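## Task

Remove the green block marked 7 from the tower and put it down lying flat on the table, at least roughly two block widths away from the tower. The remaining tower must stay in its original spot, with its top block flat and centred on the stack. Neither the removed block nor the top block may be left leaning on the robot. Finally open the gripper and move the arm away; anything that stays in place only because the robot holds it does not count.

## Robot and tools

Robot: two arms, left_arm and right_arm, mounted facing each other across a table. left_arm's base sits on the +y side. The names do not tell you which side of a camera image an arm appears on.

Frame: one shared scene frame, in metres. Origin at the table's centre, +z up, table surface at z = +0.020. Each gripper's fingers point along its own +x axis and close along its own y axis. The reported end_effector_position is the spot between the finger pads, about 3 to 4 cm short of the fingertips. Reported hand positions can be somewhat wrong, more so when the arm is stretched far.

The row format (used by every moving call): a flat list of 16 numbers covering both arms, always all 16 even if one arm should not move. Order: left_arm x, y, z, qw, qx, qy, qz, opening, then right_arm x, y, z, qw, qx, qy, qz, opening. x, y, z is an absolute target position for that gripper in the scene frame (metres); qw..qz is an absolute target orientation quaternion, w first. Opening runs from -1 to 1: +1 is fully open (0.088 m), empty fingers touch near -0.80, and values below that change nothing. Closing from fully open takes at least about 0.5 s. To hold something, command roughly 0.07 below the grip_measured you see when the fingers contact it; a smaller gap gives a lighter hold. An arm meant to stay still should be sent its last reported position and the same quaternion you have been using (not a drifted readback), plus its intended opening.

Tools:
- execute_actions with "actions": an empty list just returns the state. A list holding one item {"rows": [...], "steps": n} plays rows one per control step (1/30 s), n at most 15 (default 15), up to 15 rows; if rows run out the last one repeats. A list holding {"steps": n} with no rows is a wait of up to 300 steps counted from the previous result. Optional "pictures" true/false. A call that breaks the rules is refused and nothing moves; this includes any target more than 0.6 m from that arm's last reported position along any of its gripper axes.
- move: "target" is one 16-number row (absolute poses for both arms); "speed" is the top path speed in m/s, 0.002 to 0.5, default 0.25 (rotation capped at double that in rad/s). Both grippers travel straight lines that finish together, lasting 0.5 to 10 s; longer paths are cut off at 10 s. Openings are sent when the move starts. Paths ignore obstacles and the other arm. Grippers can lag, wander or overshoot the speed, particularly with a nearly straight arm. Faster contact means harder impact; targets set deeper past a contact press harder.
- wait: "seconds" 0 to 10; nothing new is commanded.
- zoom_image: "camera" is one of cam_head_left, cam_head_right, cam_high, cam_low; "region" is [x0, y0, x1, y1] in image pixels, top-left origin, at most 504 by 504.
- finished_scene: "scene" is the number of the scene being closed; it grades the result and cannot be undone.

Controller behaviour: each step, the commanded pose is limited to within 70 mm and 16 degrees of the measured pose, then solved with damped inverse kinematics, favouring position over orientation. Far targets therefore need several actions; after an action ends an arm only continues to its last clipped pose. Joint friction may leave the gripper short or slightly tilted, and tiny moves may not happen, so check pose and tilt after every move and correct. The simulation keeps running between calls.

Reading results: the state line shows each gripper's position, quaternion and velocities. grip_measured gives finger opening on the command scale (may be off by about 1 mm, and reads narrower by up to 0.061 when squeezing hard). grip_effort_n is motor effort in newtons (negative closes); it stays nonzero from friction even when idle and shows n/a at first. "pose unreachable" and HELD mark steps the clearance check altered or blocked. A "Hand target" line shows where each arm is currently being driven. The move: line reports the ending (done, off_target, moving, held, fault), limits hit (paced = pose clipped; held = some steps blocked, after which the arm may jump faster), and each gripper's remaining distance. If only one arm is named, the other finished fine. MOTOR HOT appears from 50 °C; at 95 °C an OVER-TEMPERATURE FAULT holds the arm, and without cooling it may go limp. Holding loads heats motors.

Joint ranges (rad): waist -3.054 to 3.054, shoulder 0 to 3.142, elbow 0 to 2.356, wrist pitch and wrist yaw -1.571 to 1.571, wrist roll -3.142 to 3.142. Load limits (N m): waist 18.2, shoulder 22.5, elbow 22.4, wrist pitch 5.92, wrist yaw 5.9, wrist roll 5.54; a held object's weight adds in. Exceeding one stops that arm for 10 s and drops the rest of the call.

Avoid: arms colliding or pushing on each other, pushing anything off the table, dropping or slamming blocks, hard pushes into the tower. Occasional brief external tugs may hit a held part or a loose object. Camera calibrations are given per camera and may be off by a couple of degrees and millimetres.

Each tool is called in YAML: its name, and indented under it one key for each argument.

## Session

execute_actions:
  actions: []

Scene clock: 0.00 s of 3920.00 s.
left_arm: end_effector_position=(+0.2551, +0.0761, +0.2897) grip_measured=+0.817 grip_effort_n=n/a end_effector_quat_wxyz=(+0.698, +0.203, +0.619, -0.296) end_effector_velocity=(+0.001, +0.003, -0.000) end_effector_angular_velocity=(+0.009, -0.003, +0.011) | right_arm: end_effector_position=(+0.3573, -0.1436, +0.3981) grip_measured=+0.822 grip_effort_n=n/a end_effector_quat_wxyz=(+0.728, -0.276, +0.030, +0.627) end_effector_velocity=(+0.001, -0.004, -0.004) end_effector_angular_velocity=(-0.017, +0.009, -0.011)
Joint positions: left_arm=[ 0.704  1.926  1.878 -1.351  0.011 -0.442  0.079] | right_arm=[-0.592  1.348  1.337 -0.496 -0.64  -0.727  0.079]
Joint velocities: left_arm=[ 0.002 -0.002 -0.002 -0.007 -0.007 -0.007 -0.001] | right_arm=[-0.007 -0.002 -0.002 -0.022  0.007 -0.007 -0.   ]
Heat: left arm: hottest shoulder 24 °C (+0.0 °C/min); right arm: hottest shoulder 25 °C (+0.0 °C/min).
Hand target (left_arm): +0.255, +0.076, +0.290; +0.698, +0.203, +0.619, -0.296
Hand target (right_arm): +0.357, -0.144, +0.398; +0.728, -0.276, +0.030, +0.627

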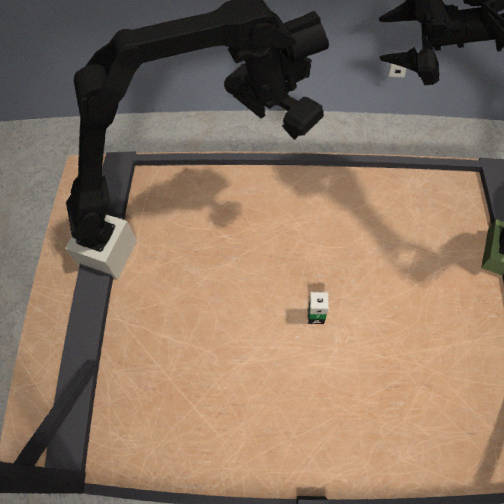

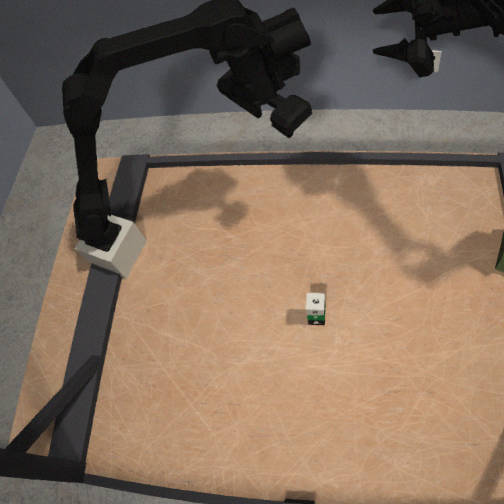

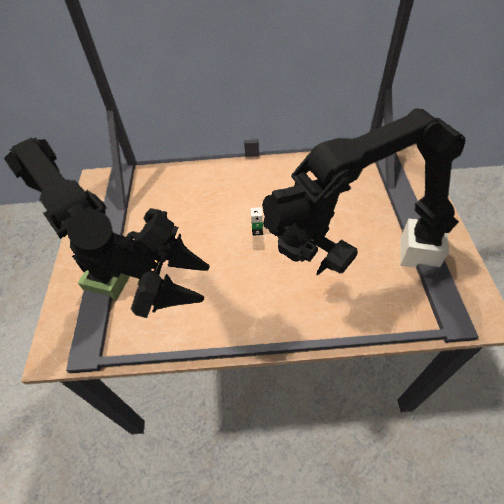

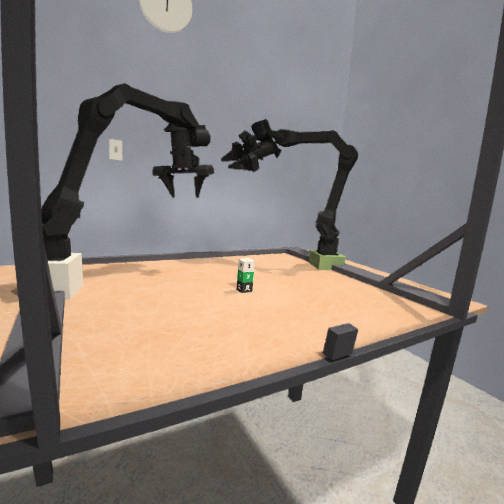

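move:
  target: [-0.028,-0.008,0.18,0.5,0.5,0.5,-0.5,0.3,-0.03,-0.27,0.19,0.5,-0.5,0.5,0.5,0.8]

move:
  target: [-0.027,-0.008,0.128,0.5,0.5,0.5,-0.5,0.3,-0.03,-0.27,0.19,0.5,-0.5,0.5,0.5,0.8]
  speed: 0.08

zoom_image:
  camera: "cam_low"
  region: [190, 210, 290, 310]

Scene clock: 6.37 s of 3920.00 s.
left_arm: end_effector_position=(-0.0265, -0.0075, +0.1863) grip_measured=+0.303 grip_effort_n=-17.4 end_effector_quat_wxyz=(+0.504, +0.497, +0.500, -0.500) end_effector_velocity=(+0.001, +0.005, -0.001) end_effector_angular_velocity=(+0.029, -0.016, +0.005) | right_arm: end_effector_position=(-0.0272, -0.2687, +0.1913) grip_measured=+0.803 grip_effort_n=-15.6 end_effector_quat_wxyz=(+0.500, -0.495, +0.496, +0.508) end_effector_velocity=(-0.003, -0.005, -0.002) end_effector_angular_velocity=(-0.037, +0.018, -0.019)
Joint positions: left_arm=[ 0.023  2.393  2.216 -1.387 -0.003 -0.284  0.054] | right_arm=[ 1.037  1.348  1.017 -1.221  0.005  0.684  0.078]
Joint velocities: left_arm=[-0.002  0.012  0.017 -0.037 -0.007 -0.007 -0.   ] | right_arm=[ 0.002  0.007 -0.002 -0.007 -0.037  0.022 -0.   ]
Heat: left arm: hottest shoulder 25 °C (+9.4 °C/min); right arm: hottest shoulder 25 °C (+0.0 °C/min).
Hand target (left_arm): -0.027, -0.008, +0.180; +0.500, +0.502, +0.501, -0.497
Hand target (right_arm): -0.028, -0.270, +0.189; +0.499, -0.498, +0.499, +0.505
Off the commanded pose (left_arm): 0.006 m, 1 deg.
Off the commanded pose (right_arm): 0.003 m, 1 deg.
After step 90, 0.43 s passed at rest.
move: done

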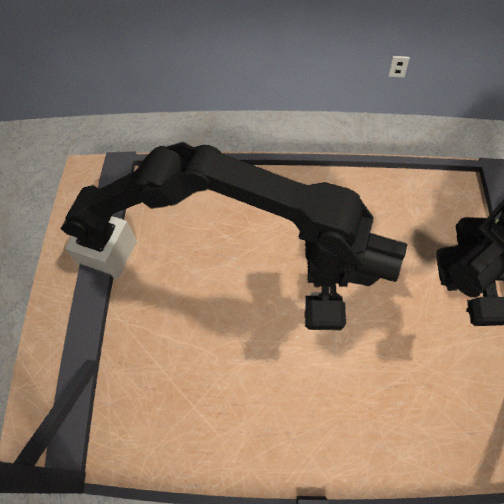

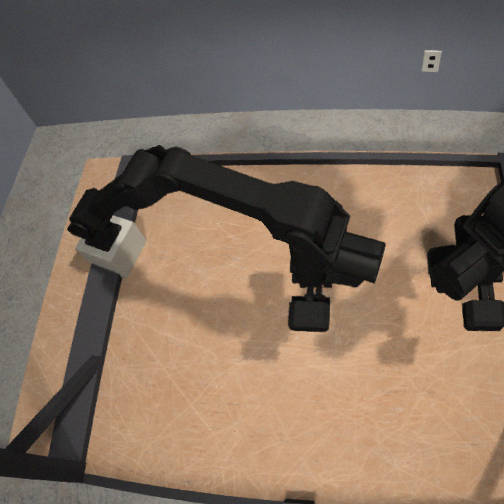

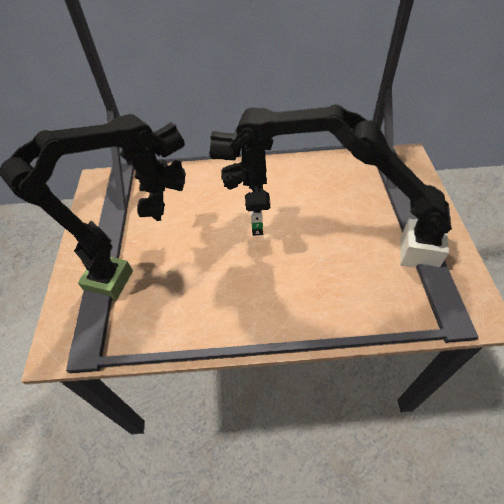

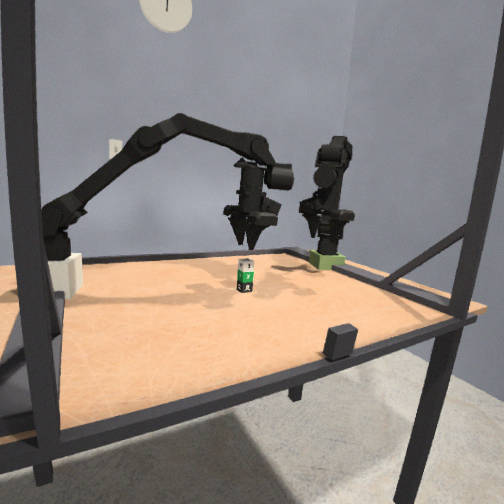

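Scene clock: 7.50 s of 3920.00 s.
left_arm: end_effector_position=(-0.0279, -0.0118, +0.1394) grip_measured=+0.303 grip_effort_n=-17.4 end_effector_quat_wxyz=(+0.507, +0.491, +0.496, -0.507) end_effector_velocity=(-0.000, -0.001, +0.001) end_effector_angular_velocity=(-0.009, -0.005, -0.010) | right_arm: end_effector_position=(-0.0275, -0.2708, +0.1886) grip_measured=+0.803 grip_effort_n=-16.0 end_effector_quat_wxyz=(+0.501, -0.501, +0.498, +0.499) end_effector_velocity=(-0.000, +0.001, -0.000) end_effector_angular_velocity=(+0.001, +0.010, -0.015)
Joint positions: left_arm=[ 0.023  2.4    2.042 -1.185 -0.002 -0.281  0.054] | right_arm=[ 1.044  1.362  1.017 -1.229  0.005  0.698  0.078]
Joint velocities: left_arm=[-0.002 -0.002 -0.002  0.007 -0.007  0.007  0.   ] | right_arm=[-0.007 -0.002 -0.002  0.007 -0.007  0.007 -0.   ]
Heat: left arm: hottest shoulder 25 °C (+8.0 °C/min); right arm: hottest shoulder 25 °C (+0.0 °C/min).
Hand target (left_arm): -0.027, -0.008, +0.128; +0.500, +0.500, +0.500, -0.500
Hand target (right_arm): -0.030, -0.270, +0.190; +0.500, -0.500, +0.500, +0.500
Off the commanded pose (left_arm): 0.012 m, 2 deg.
Off the commanded pose (right_arm): 0.003 m, 0 deg.
move: off_target (left_arm)

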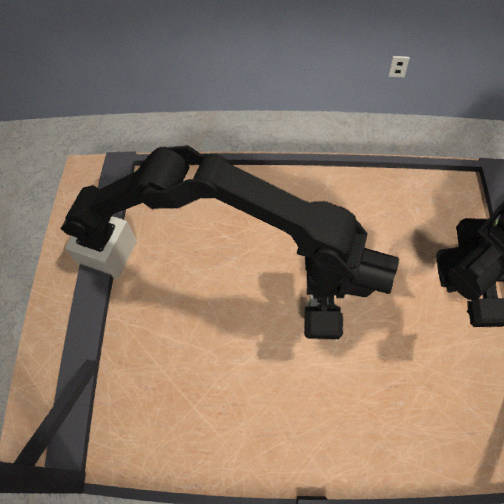

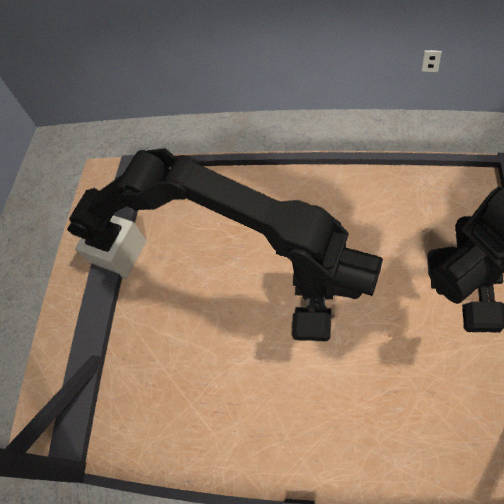

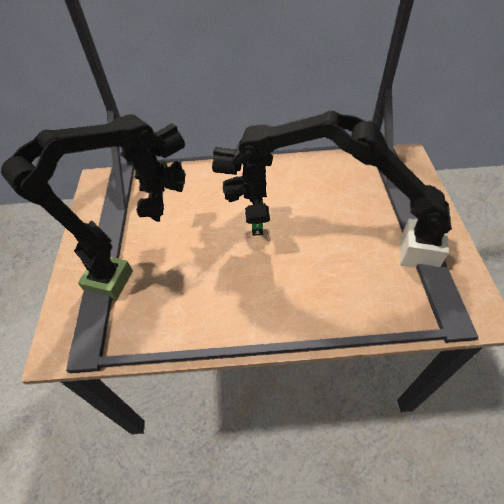

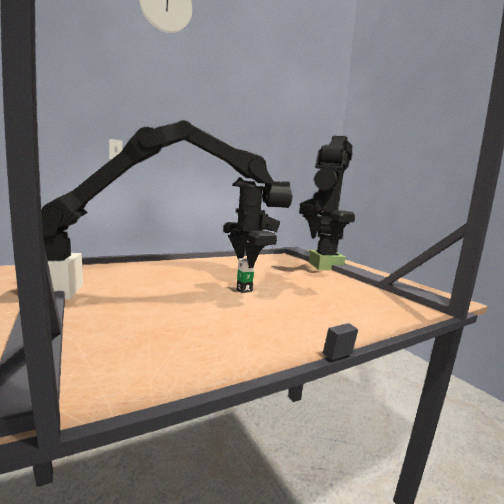

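Region (190, 210, 290, 310) of cam_low's 504x504 image, scaled by 5.040, with more detail than that image has.

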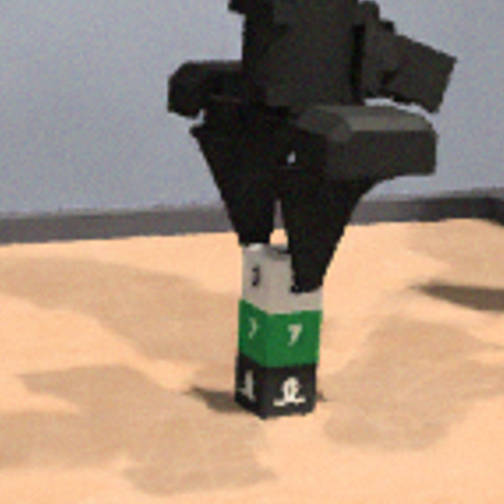

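move:
  target: [-0.027,-0.008,0.124,0.5,0.5,0.5,-0.5,0.05,-0.03,-0.27,0.19,0.5,-0.5,0.5,0.5,0.3]

move:
  target: [-0.027,-0.008,0.124,0.5,0.5,0.5,-0.5,-0.33,-0.03,-0.27,0.19,0.5,-0.5,0.5,0.5,0.3]

zoom_image:
  camera: "cam_low"
  region: [190, 210, 290, 310]

move:
  target: [-0.027,-0.008,0.165,0.5,0.5,0.5,-0.5,-0.33,-0.03,-0.27,0.19,0.5,-0.5,0.5,0.5,0.3]
  speed: 0.1

move:
  target: [-0.03,0.26,0.165,0.5,0.5,0.5,-0.5,-0.33,-0.03,-0.003,0.14,0.5,-0.5,0.5,0.5,0.3]

zoom_image:
  camera: "cam_low"
  region: [190, 210, 290, 310]

zoom_image:
  camera: "cam_high"
  region: [210, 160, 310, 260]

Scene clock: 13.90 s of 3920.00 s.
left_arm: end_effector_position=(-0.0281, -0.0120, +0.1361) grip_measured=+0.054 grip_effort_n=-17.4 end_effector_quat_wxyz=(+0.507, +0.490, +0.495, -0.508) end_effector_velocity=(+0.001, +0.003, -0.003) end_effector_angular_velocity=(+0.014, -0.011, +0.005) | right_arm: end_effector_position=(-0.0275, -0.2708, +0.1886) grip_measured=+0.305 grip_effort_n=-16.0 end_effector_quat_wxyz=(+0.501, -0.501, +0.498, +0.499) end_effector_velocity=(+0.003, -0.002, -0.001) end_effector_angular_velocity=(-0.005, -0.013, -0.010)
Joint positions: left_arm=[ 0.023  2.401  2.031 -1.171 -0.002 -0.281  0.042] | right_arm=[ 1.044  1.362  1.017 -1.229  0.005  0.698  0.054]
Joint velocities: left_arm=[-0.002  0.002 -0.007 -0.007 -0.007 -0.007 -0.   ] | right_arm=[-0.002 -0.002 -0.007 -0.007  0.007  0.007 -0.001]
Heat: left arm: hottest shoulder 26 °C (+8.6 °C/min); right arm: hottest shoulder 25 °C (+0.0 °C/min).
Hand target (left_arm): -0.027, -0.008, +0.124; +0.500, +0.500, +0.500, -0.500
Hand target (right_arm): -0.030, -0.270, +0.190; +0.500, -0.500, +0.500, +0.500
Off the commanded pose (left_arm): 0.013 m, 2 deg.
Off the commanded pose (right_arm): 0.003 m, 0 deg.
After step 90, 2.70 s passed at rest.
move: off_target (left_arm)

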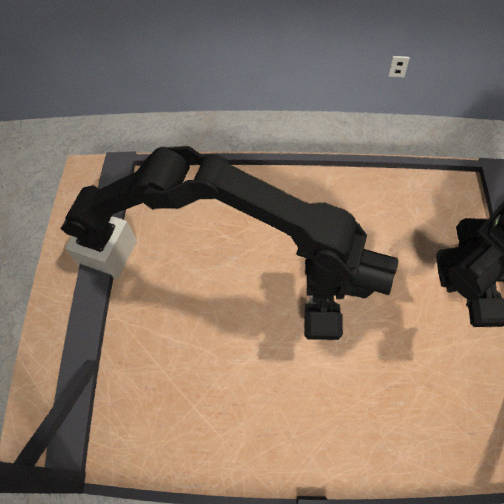

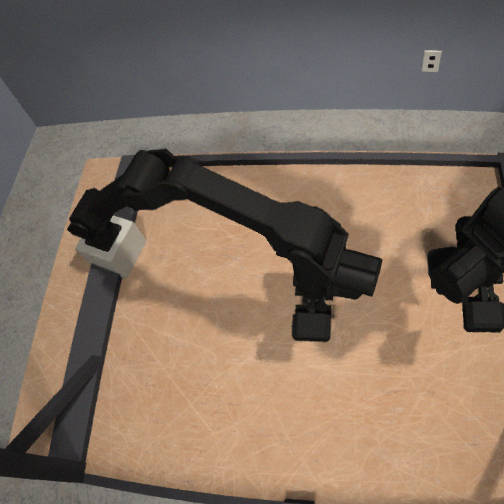

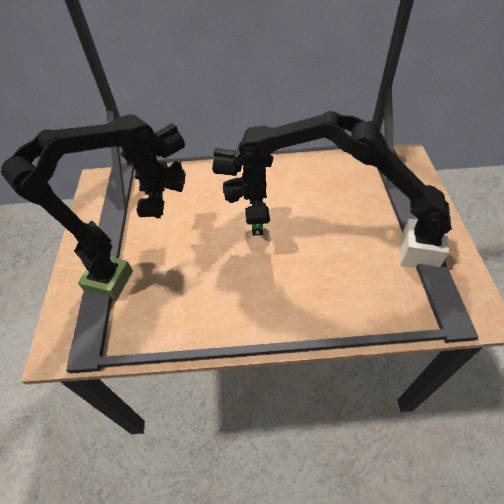

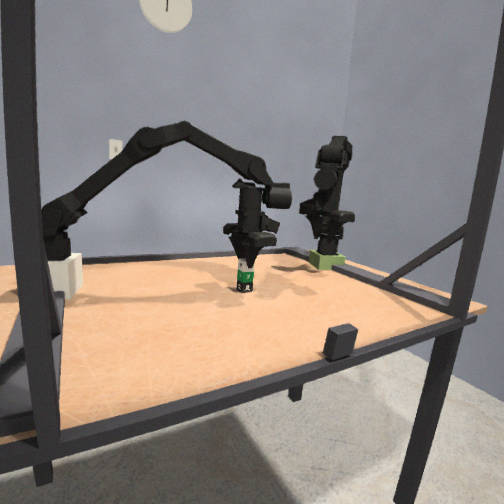

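Scene clock: 14.60 s of 3920.00 s.
left_arm: end_effector_position=(-0.0281, -0.0120, +0.1360) grip_measured=-0.212 grip_effort_n=-83.5 end_effector_quat_wxyz=(+0.507, +0.490, +0.495, -0.508) end_effector_velocity=(+0.003, +0.001, +0.000) end_effector_angular_velocity=(+0.001, -0.023, +0.006) | right_arm: end_effector_position=(-0.0275, -0.2708, +0.1886) grip_measured=+0.303 grip_effort_n=-16.0 end_effector_quat_wxyz=(+0.501, -0.501, +0.498, +0.499) end_effector_velocity=(+0.004, -0.004, -0.000) end_effector_angular_velocity=(-0.012, -0.020, +0.010)
Joint positions: left_arm=[ 0.023  2.401  2.03  -1.17  -0.001 -0.281  0.029] | right_arm=[ 1.044  1.362  1.017 -1.229  0.005  0.698  0.054]
Joint velocities: left_arm=[-0.002 -0.002 -0.002 -0.007 -0.022 -0.007 -0.   ] | right_arm=[ 0.002 -0.002 -0.002 -0.022  0.007 -0.007 -0.   ]
Heat: left arm: hottest shoulder 27 °C (+12.3 °C/min); right arm: hottest shoulder 25 °C (+0.0 °C/min).
Hand target (left_arm): -0.027, -0.008, +0.124; +0.500, +0.500, +0.500, -0.500
Hand target (right_arm): -0.030, -0.270, +0.190; +0.500, -0.500, +0.500, +0.500
Off the commanded pose (left_arm): 0.013 m, 2 deg.
Off the commanded pose (right_arm): 0.003 m, 0 deg.
move: off_target (left_arm)

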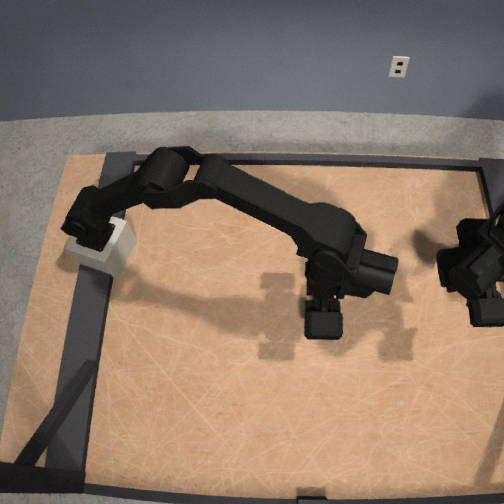

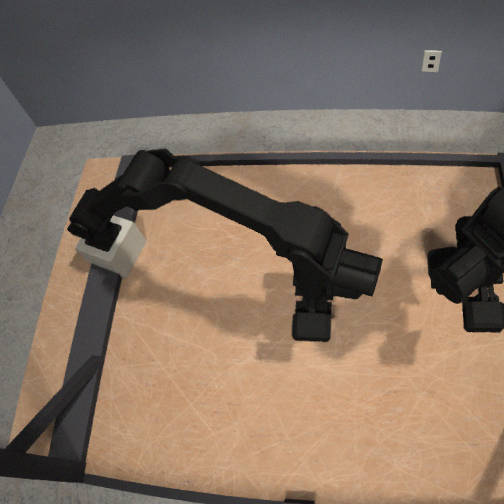

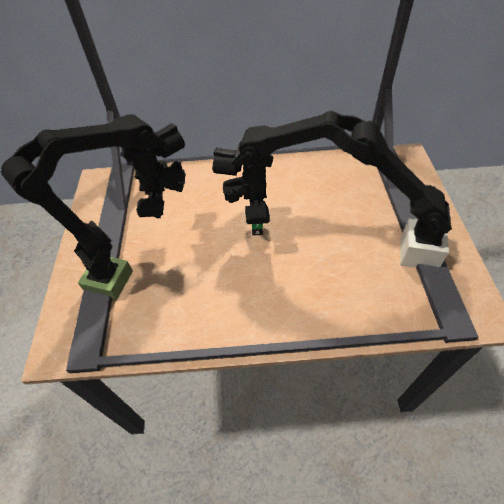

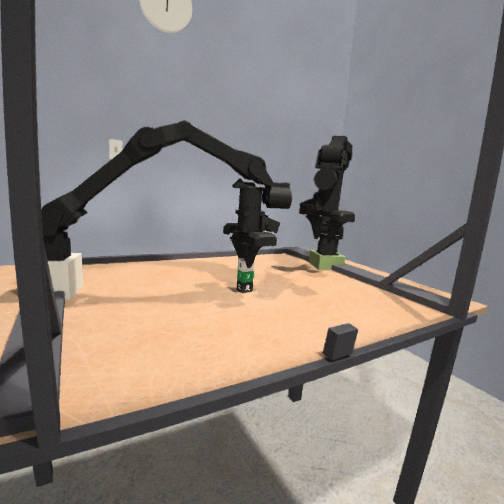

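Region (190, 210, 290, 310) of cam_low's 504x504 image, scaled by 5.040, with more detail than that image has.

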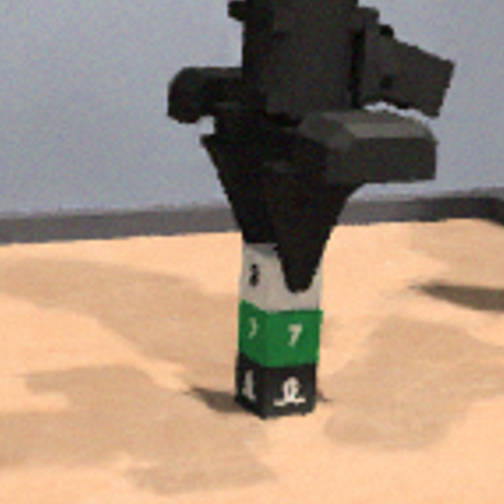

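Scene clock: 15.47 s of 3920.00 s.
left_arm: end_effector_position=(-0.0265, -0.0064, +0.1625) grip_measured=-0.212 grip_effort_n=-83.5 end_effector_quat_wxyz=(+0.500, +0.501, +0.502, -0.497) end_effector_velocity=(-0.002, +0.002, +0.004) end_effector_angular_velocity=(+0.009, +0.005, +0.005) | right_arm: end_effector_position=(-0.0275, -0.2708, +0.1886) grip_measured=+0.303 grip_effort_n=-16.0 end_effector_quat_wxyz=(+0.501, -0.501, +0.498, +0.499) end_effector_velocity=(+0.000, -0.003, -0.001) end_effector_angular_velocity=(-0.014, -0.002, +0.010)
Joint positions: left_arm=[ 0.023  2.401  2.136 -1.312 -0.001 -0.281  0.029] | right_arm=[ 1.044  1.362  1.017 -1.229  0.005  0.698  0.054]
Joint velocities: left_arm=[-0.002 -0.002  0.012 -0.022  0.007 -0.007 -0.   ] | right_arm=[ 0.002  0.002 -0.002 -0.007 -0.007 -0.007  0.   ]
Heat: left arm: hottest shoulder 27 °C (+11.6 °C/min); right arm: hottest shoulder 25 °C (+0.0 °C/min).
Hand target (left_arm): -0.027, -0.008, +0.165; +0.500, +0.500, +0.500, -0.500
Hand target (right_arm): -0.030, -0.270, +0.190; +0.500, -0.500, +0.500, +0.500
Off the commanded pose (left_arm): 0.003 m, 0 deg.
Off the commanded pose (right_arm): 0.003 m, 0 deg.
move: done

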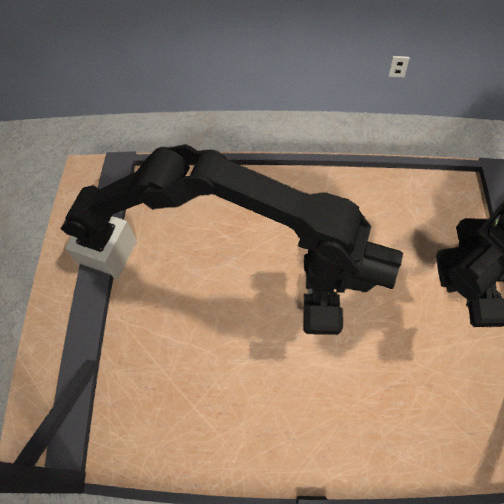

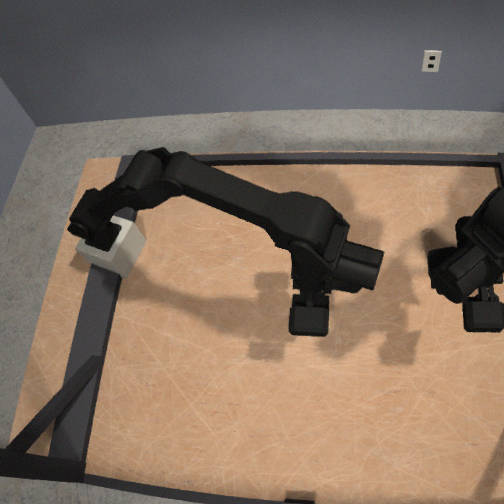

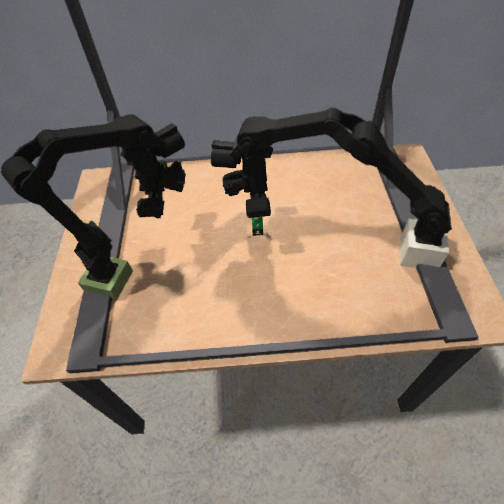

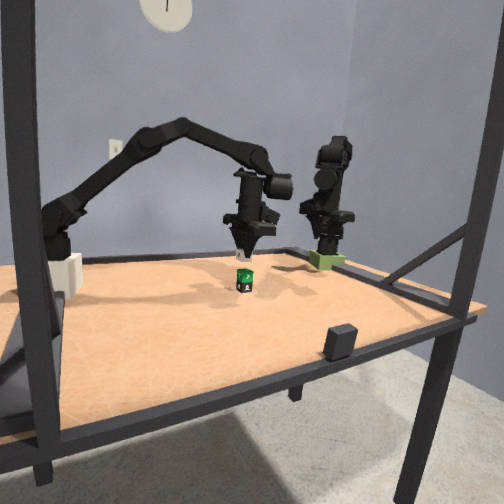

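Scene clock: 17.20 s of 3920.00 s.
left_arm: end_effector_position=(-0.0332, +0.2562, +0.1672) grip_measured=-0.212 grip_effort_n=-83.5 end_effector_quat_wxyz=(+0.499, +0.499, +0.500, -0.502) end_effector_velocity=(+0.001, +0.004, -0.000) end_effector_angular_velocity=(+0.002, -0.010, -0.005) | right_arm: end_effector_position=(-0.0309, -0.0058, +0.1430) grip_measured=+0.303 grip_effort_n=-15.6 end_effector_quat_wxyz=(+0.502, -0.500, +0.499, +0.498) end_effector_velocity=(+0.003, -0.001, -0.002) end_effector_angular_velocity=(-0.023, -0.015, +0.005)
Joint positions: left_arm=[-0.324  1.458  0.871 -0.98   0.001 -0.622  0.029] | right_arm=[ 0.665  2.327  2.064 -1.309  0.005  0.321  0.054]
Joint velocities: left_arm=[-0.012 -0.007 -0.007 -0.007 -0.007 -0.007  0.   ] | right_arm=[-0.002  0.022  0.032 -0.037  0.007 -0.007 -0.   ]
Heat: left arm: hottest shoulder 27 °C (+10.5 °C/min); right arm: hottest shoulder 25 °C (+0.0 °C/min).
Hand target (left_arm): -0.031, +0.260, +0.166; +0.500, +0.501, +0.500, -0.499
Hand target (right_arm): -0.031, -0.003, +0.141; +0.501, -0.501, +0.499, +0.499
Off the commanded pose (left_arm): 0.005 m, 0 deg.
Off the commanded pose (right_arm): 0.004 m, 0 deg.
move: done

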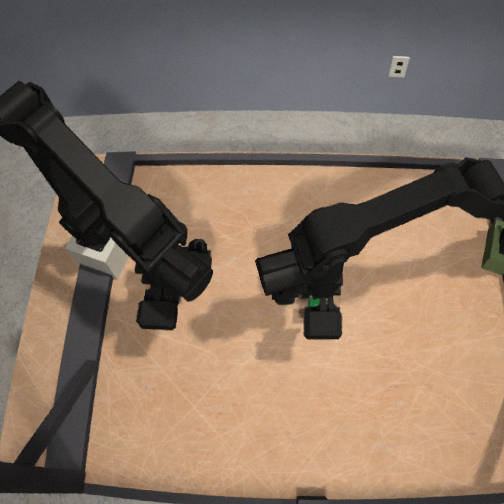

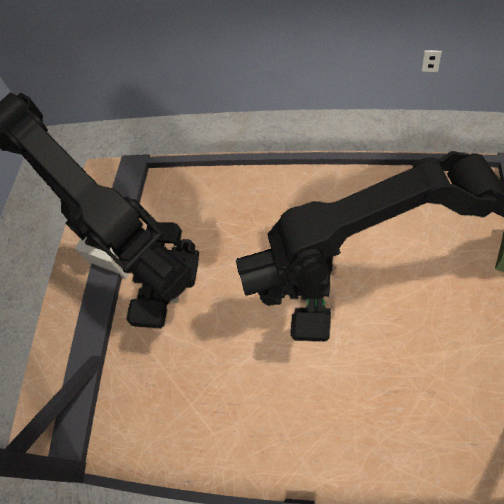

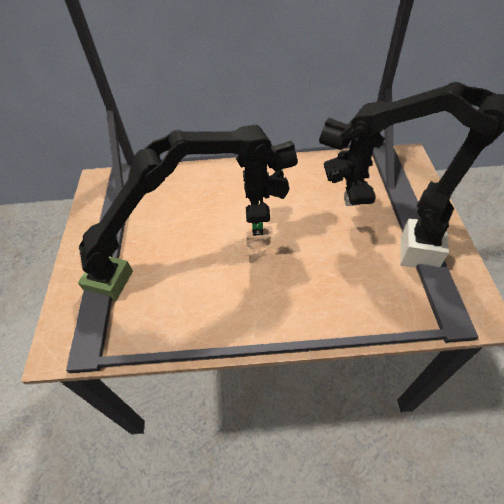

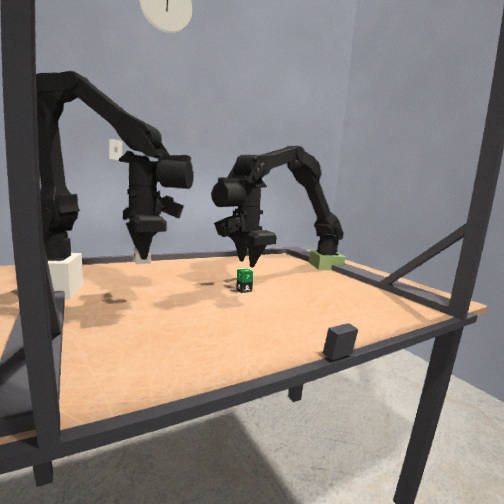

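Region (190, 210, 290, 310) of cam_low's 504x504 image, scaled by 5.040, with more detail than that image has.

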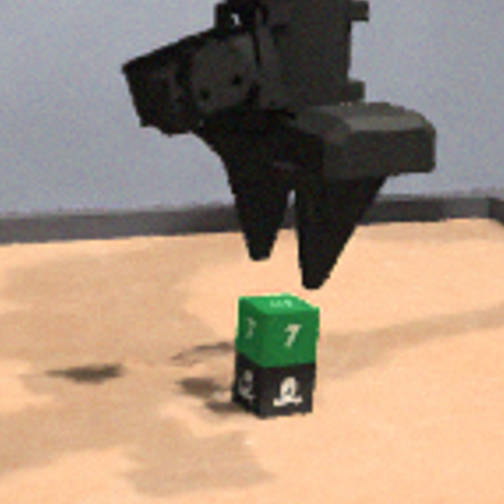

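Region (210, 160, 310, 260) of cam_high's 504x504 image, scaled by 5.040, with more detail than that image has.

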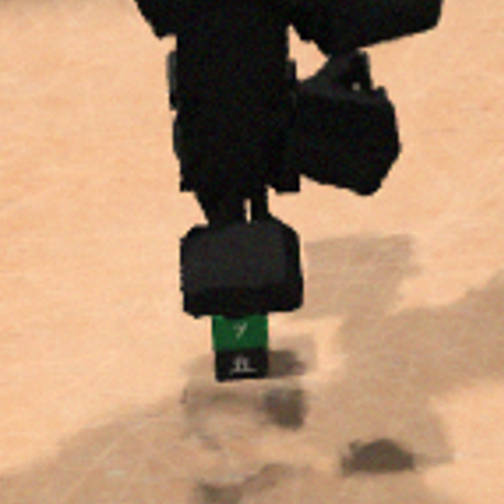

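move:
  target: [-0.03,0.26,0.165,0.5,0.5,0.5,-0.5,-0.33,-0.03,-0.003,0.1,0.5,-0.5,0.5,0.5,0.2]
  speed: 0.08

move:
  target: [-0.03,0.26,0.165,0.5,0.5,0.5,-0.5,-0.33,-0.03,-0.003,0.1,0.5,-0.5,0.5,0.5,-0.33]

zoom_image:
  camera: "cam_low"
  region: [190, 210, 290, 310]

Scene clock: 20.53 s of 3920.00 s.
left_arm: end_effector_position=(-0.0322, +0.2579, +0.1665) grip_measured=-0.212 grip_effort_n=-83.5 end_effector_quat_wxyz=(+0.499, +0.499, +0.500, -0.502) end_effector_velocity=(+0.003, +0.003, -0.001) end_effector_angular_velocity=(+0.006, -0.013, +0.005) | right_arm: end_effector_position=(-0.0316, -0.0004, +0.1068) grip_measured=+0.203 grip_effort_n=-16.0 end_effector_quat_wxyz=(+0.504, -0.495, +0.496, +0.504) end_effector_velocity=(+0.002, -0.005, +0.000) end_effector_angular_velocity=(-0.023, -0.000, +0.005)
Joint positions: left_arm=[-0.325  1.452  0.863 -0.978  0.001 -0.623  0.029] | right_arm=[ 0.662  2.349  1.958 -1.163  0.005  0.318  0.049]
Joint velocities: left_arm=[-0.002 -0.002 -0.007 -0.007 -0.007 -0.007 -0.   ] | right_arm=[-0.002 -0.002 -0.002 -0.022 -0.007 -0.007  0.   ]
Heat: left arm: hottest shoulder 27 °C (+8.8 °C/min); right arm: hottest shoulder 26 °C (+2.9 °C/min).
Hand target (left_arm): -0.030, +0.260, +0.165; +0.500, +0.500, +0.500, -0.500
Hand target (right_arm): -0.030, -0.003, +0.100; +0.500, -0.500, +0.500, +0.500
Off the commanded pose (left_arm): 0.003 m, 0 deg.
Off the commanded pose (right_arm): 0.007 m, 1 deg.
move: done

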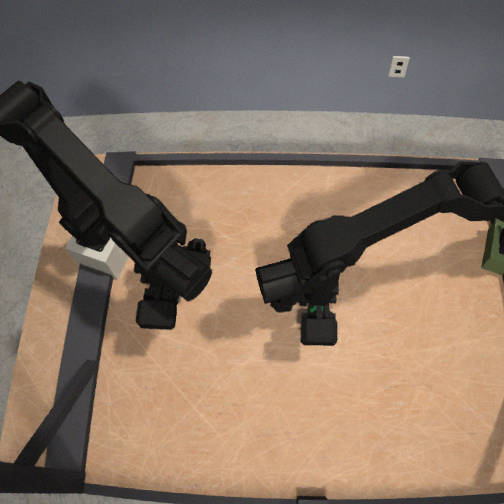

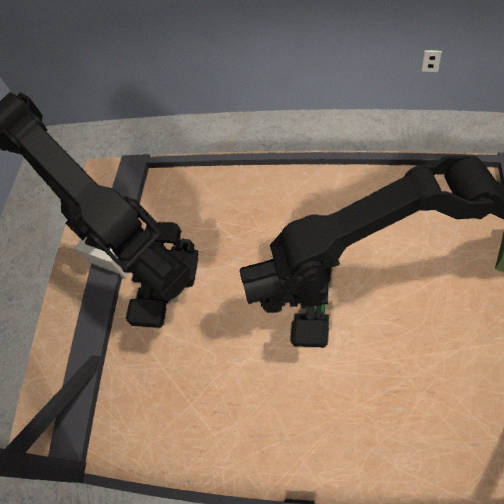

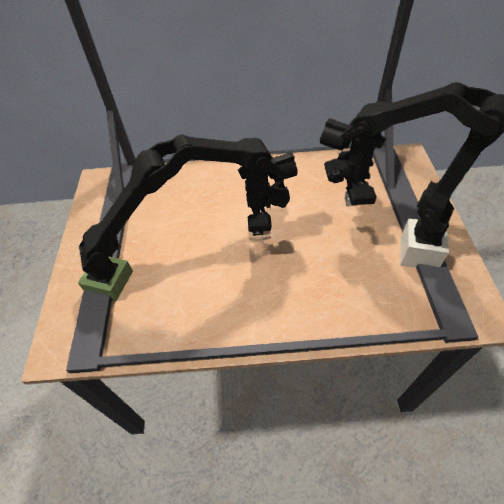

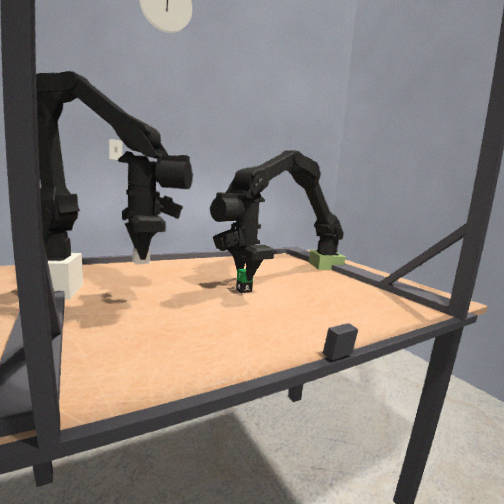

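Scene clock: 21.23 s of 3920.00 s.
left_arm: end_effector_position=(-0.0322, +0.2579, +0.1665) grip_measured=-0.212 grip_effort_n=-83.5 end_effector_quat_wxyz=(+0.499, +0.499, +0.500, -0.502) end_effector_velocity=(+0.002, +0.003, -0.001) end_effector_angular_velocity=(+0.006, -0.013, +0.000) | right_arm: end_effector_position=(-0.0316, -0.0003, +0.1067) grip_measured=-0.203 grip_effort_n=-83.5 end_effector_quat_wxyz=(+0.505, -0.495, +0.496, +0.504) end_effector_velocity=(+0.004, -0.004, +0.003) end_effector_angular_velocity=(-0.014, -0.012, +0.005)
Joint positions: left_arm=[-0.325  1.452  0.863 -0.978  0.001 -0.623  0.029] | right_arm=[ 0.662  2.349  1.958 -1.162  0.005  0.318  0.029]
Joint velocities: left_arm=[-0.007 -0.002 -0.007 -0.007 -0.007 -0.007 -0.   ] | right_arm=[-0.002 -0.007 -0.002 -0.022  0.007 -0.007 -0.   ]
Heat: left arm: hottest shoulder 27 °C (+8.5 °C/min); right arm: hottest shoulder 26 °C (+2.8 °C/min).
Hand target (left_arm): -0.030, +0.260, +0.165; +0.500, +0.500, +0.500, -0.500
Hand target (right_arm): -0.030, -0.003, +0.100; +0.500, -0.500, +0.500, +0.500
Off the commanded pose (left_arm): 0.003 m, 0 deg.
Off the commanded pose (right_arm): 0.007 m, 1 deg.
move: done

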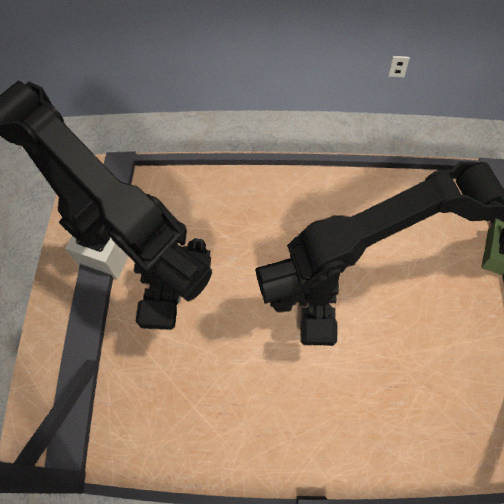

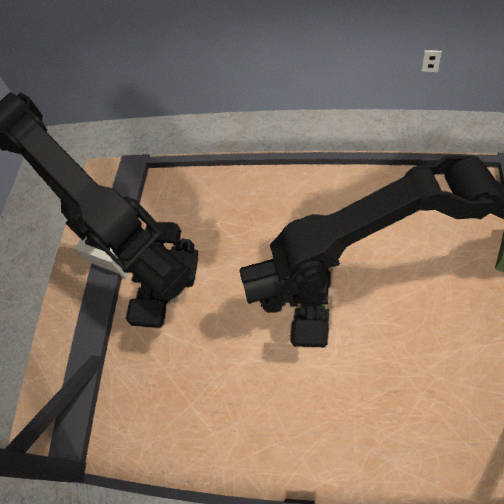

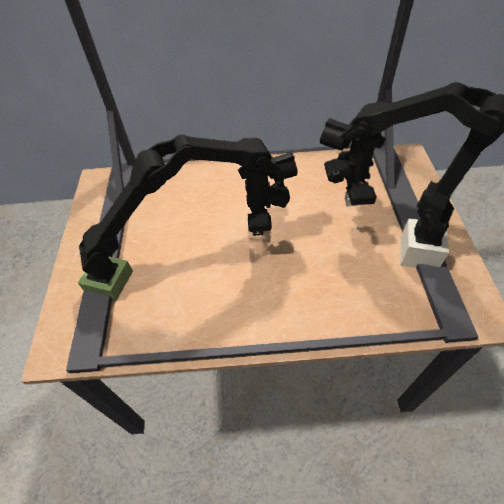

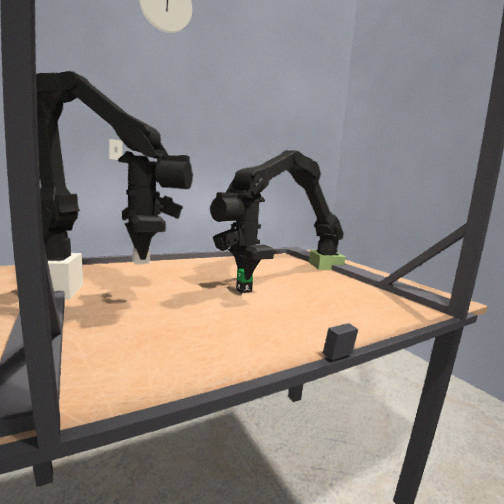

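Region (190, 210, 290, 310) of cam_low's 504x504 image, scaled by 5.040, with more detail than that image has.

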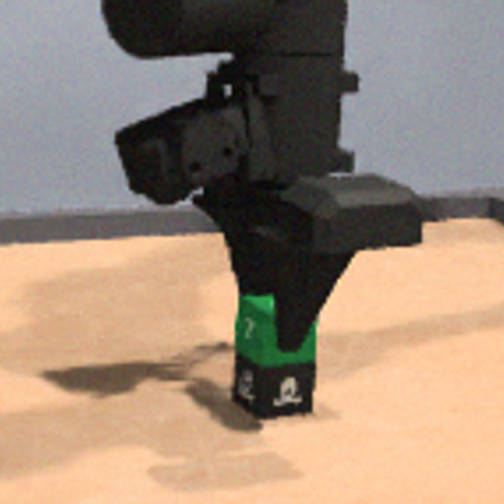

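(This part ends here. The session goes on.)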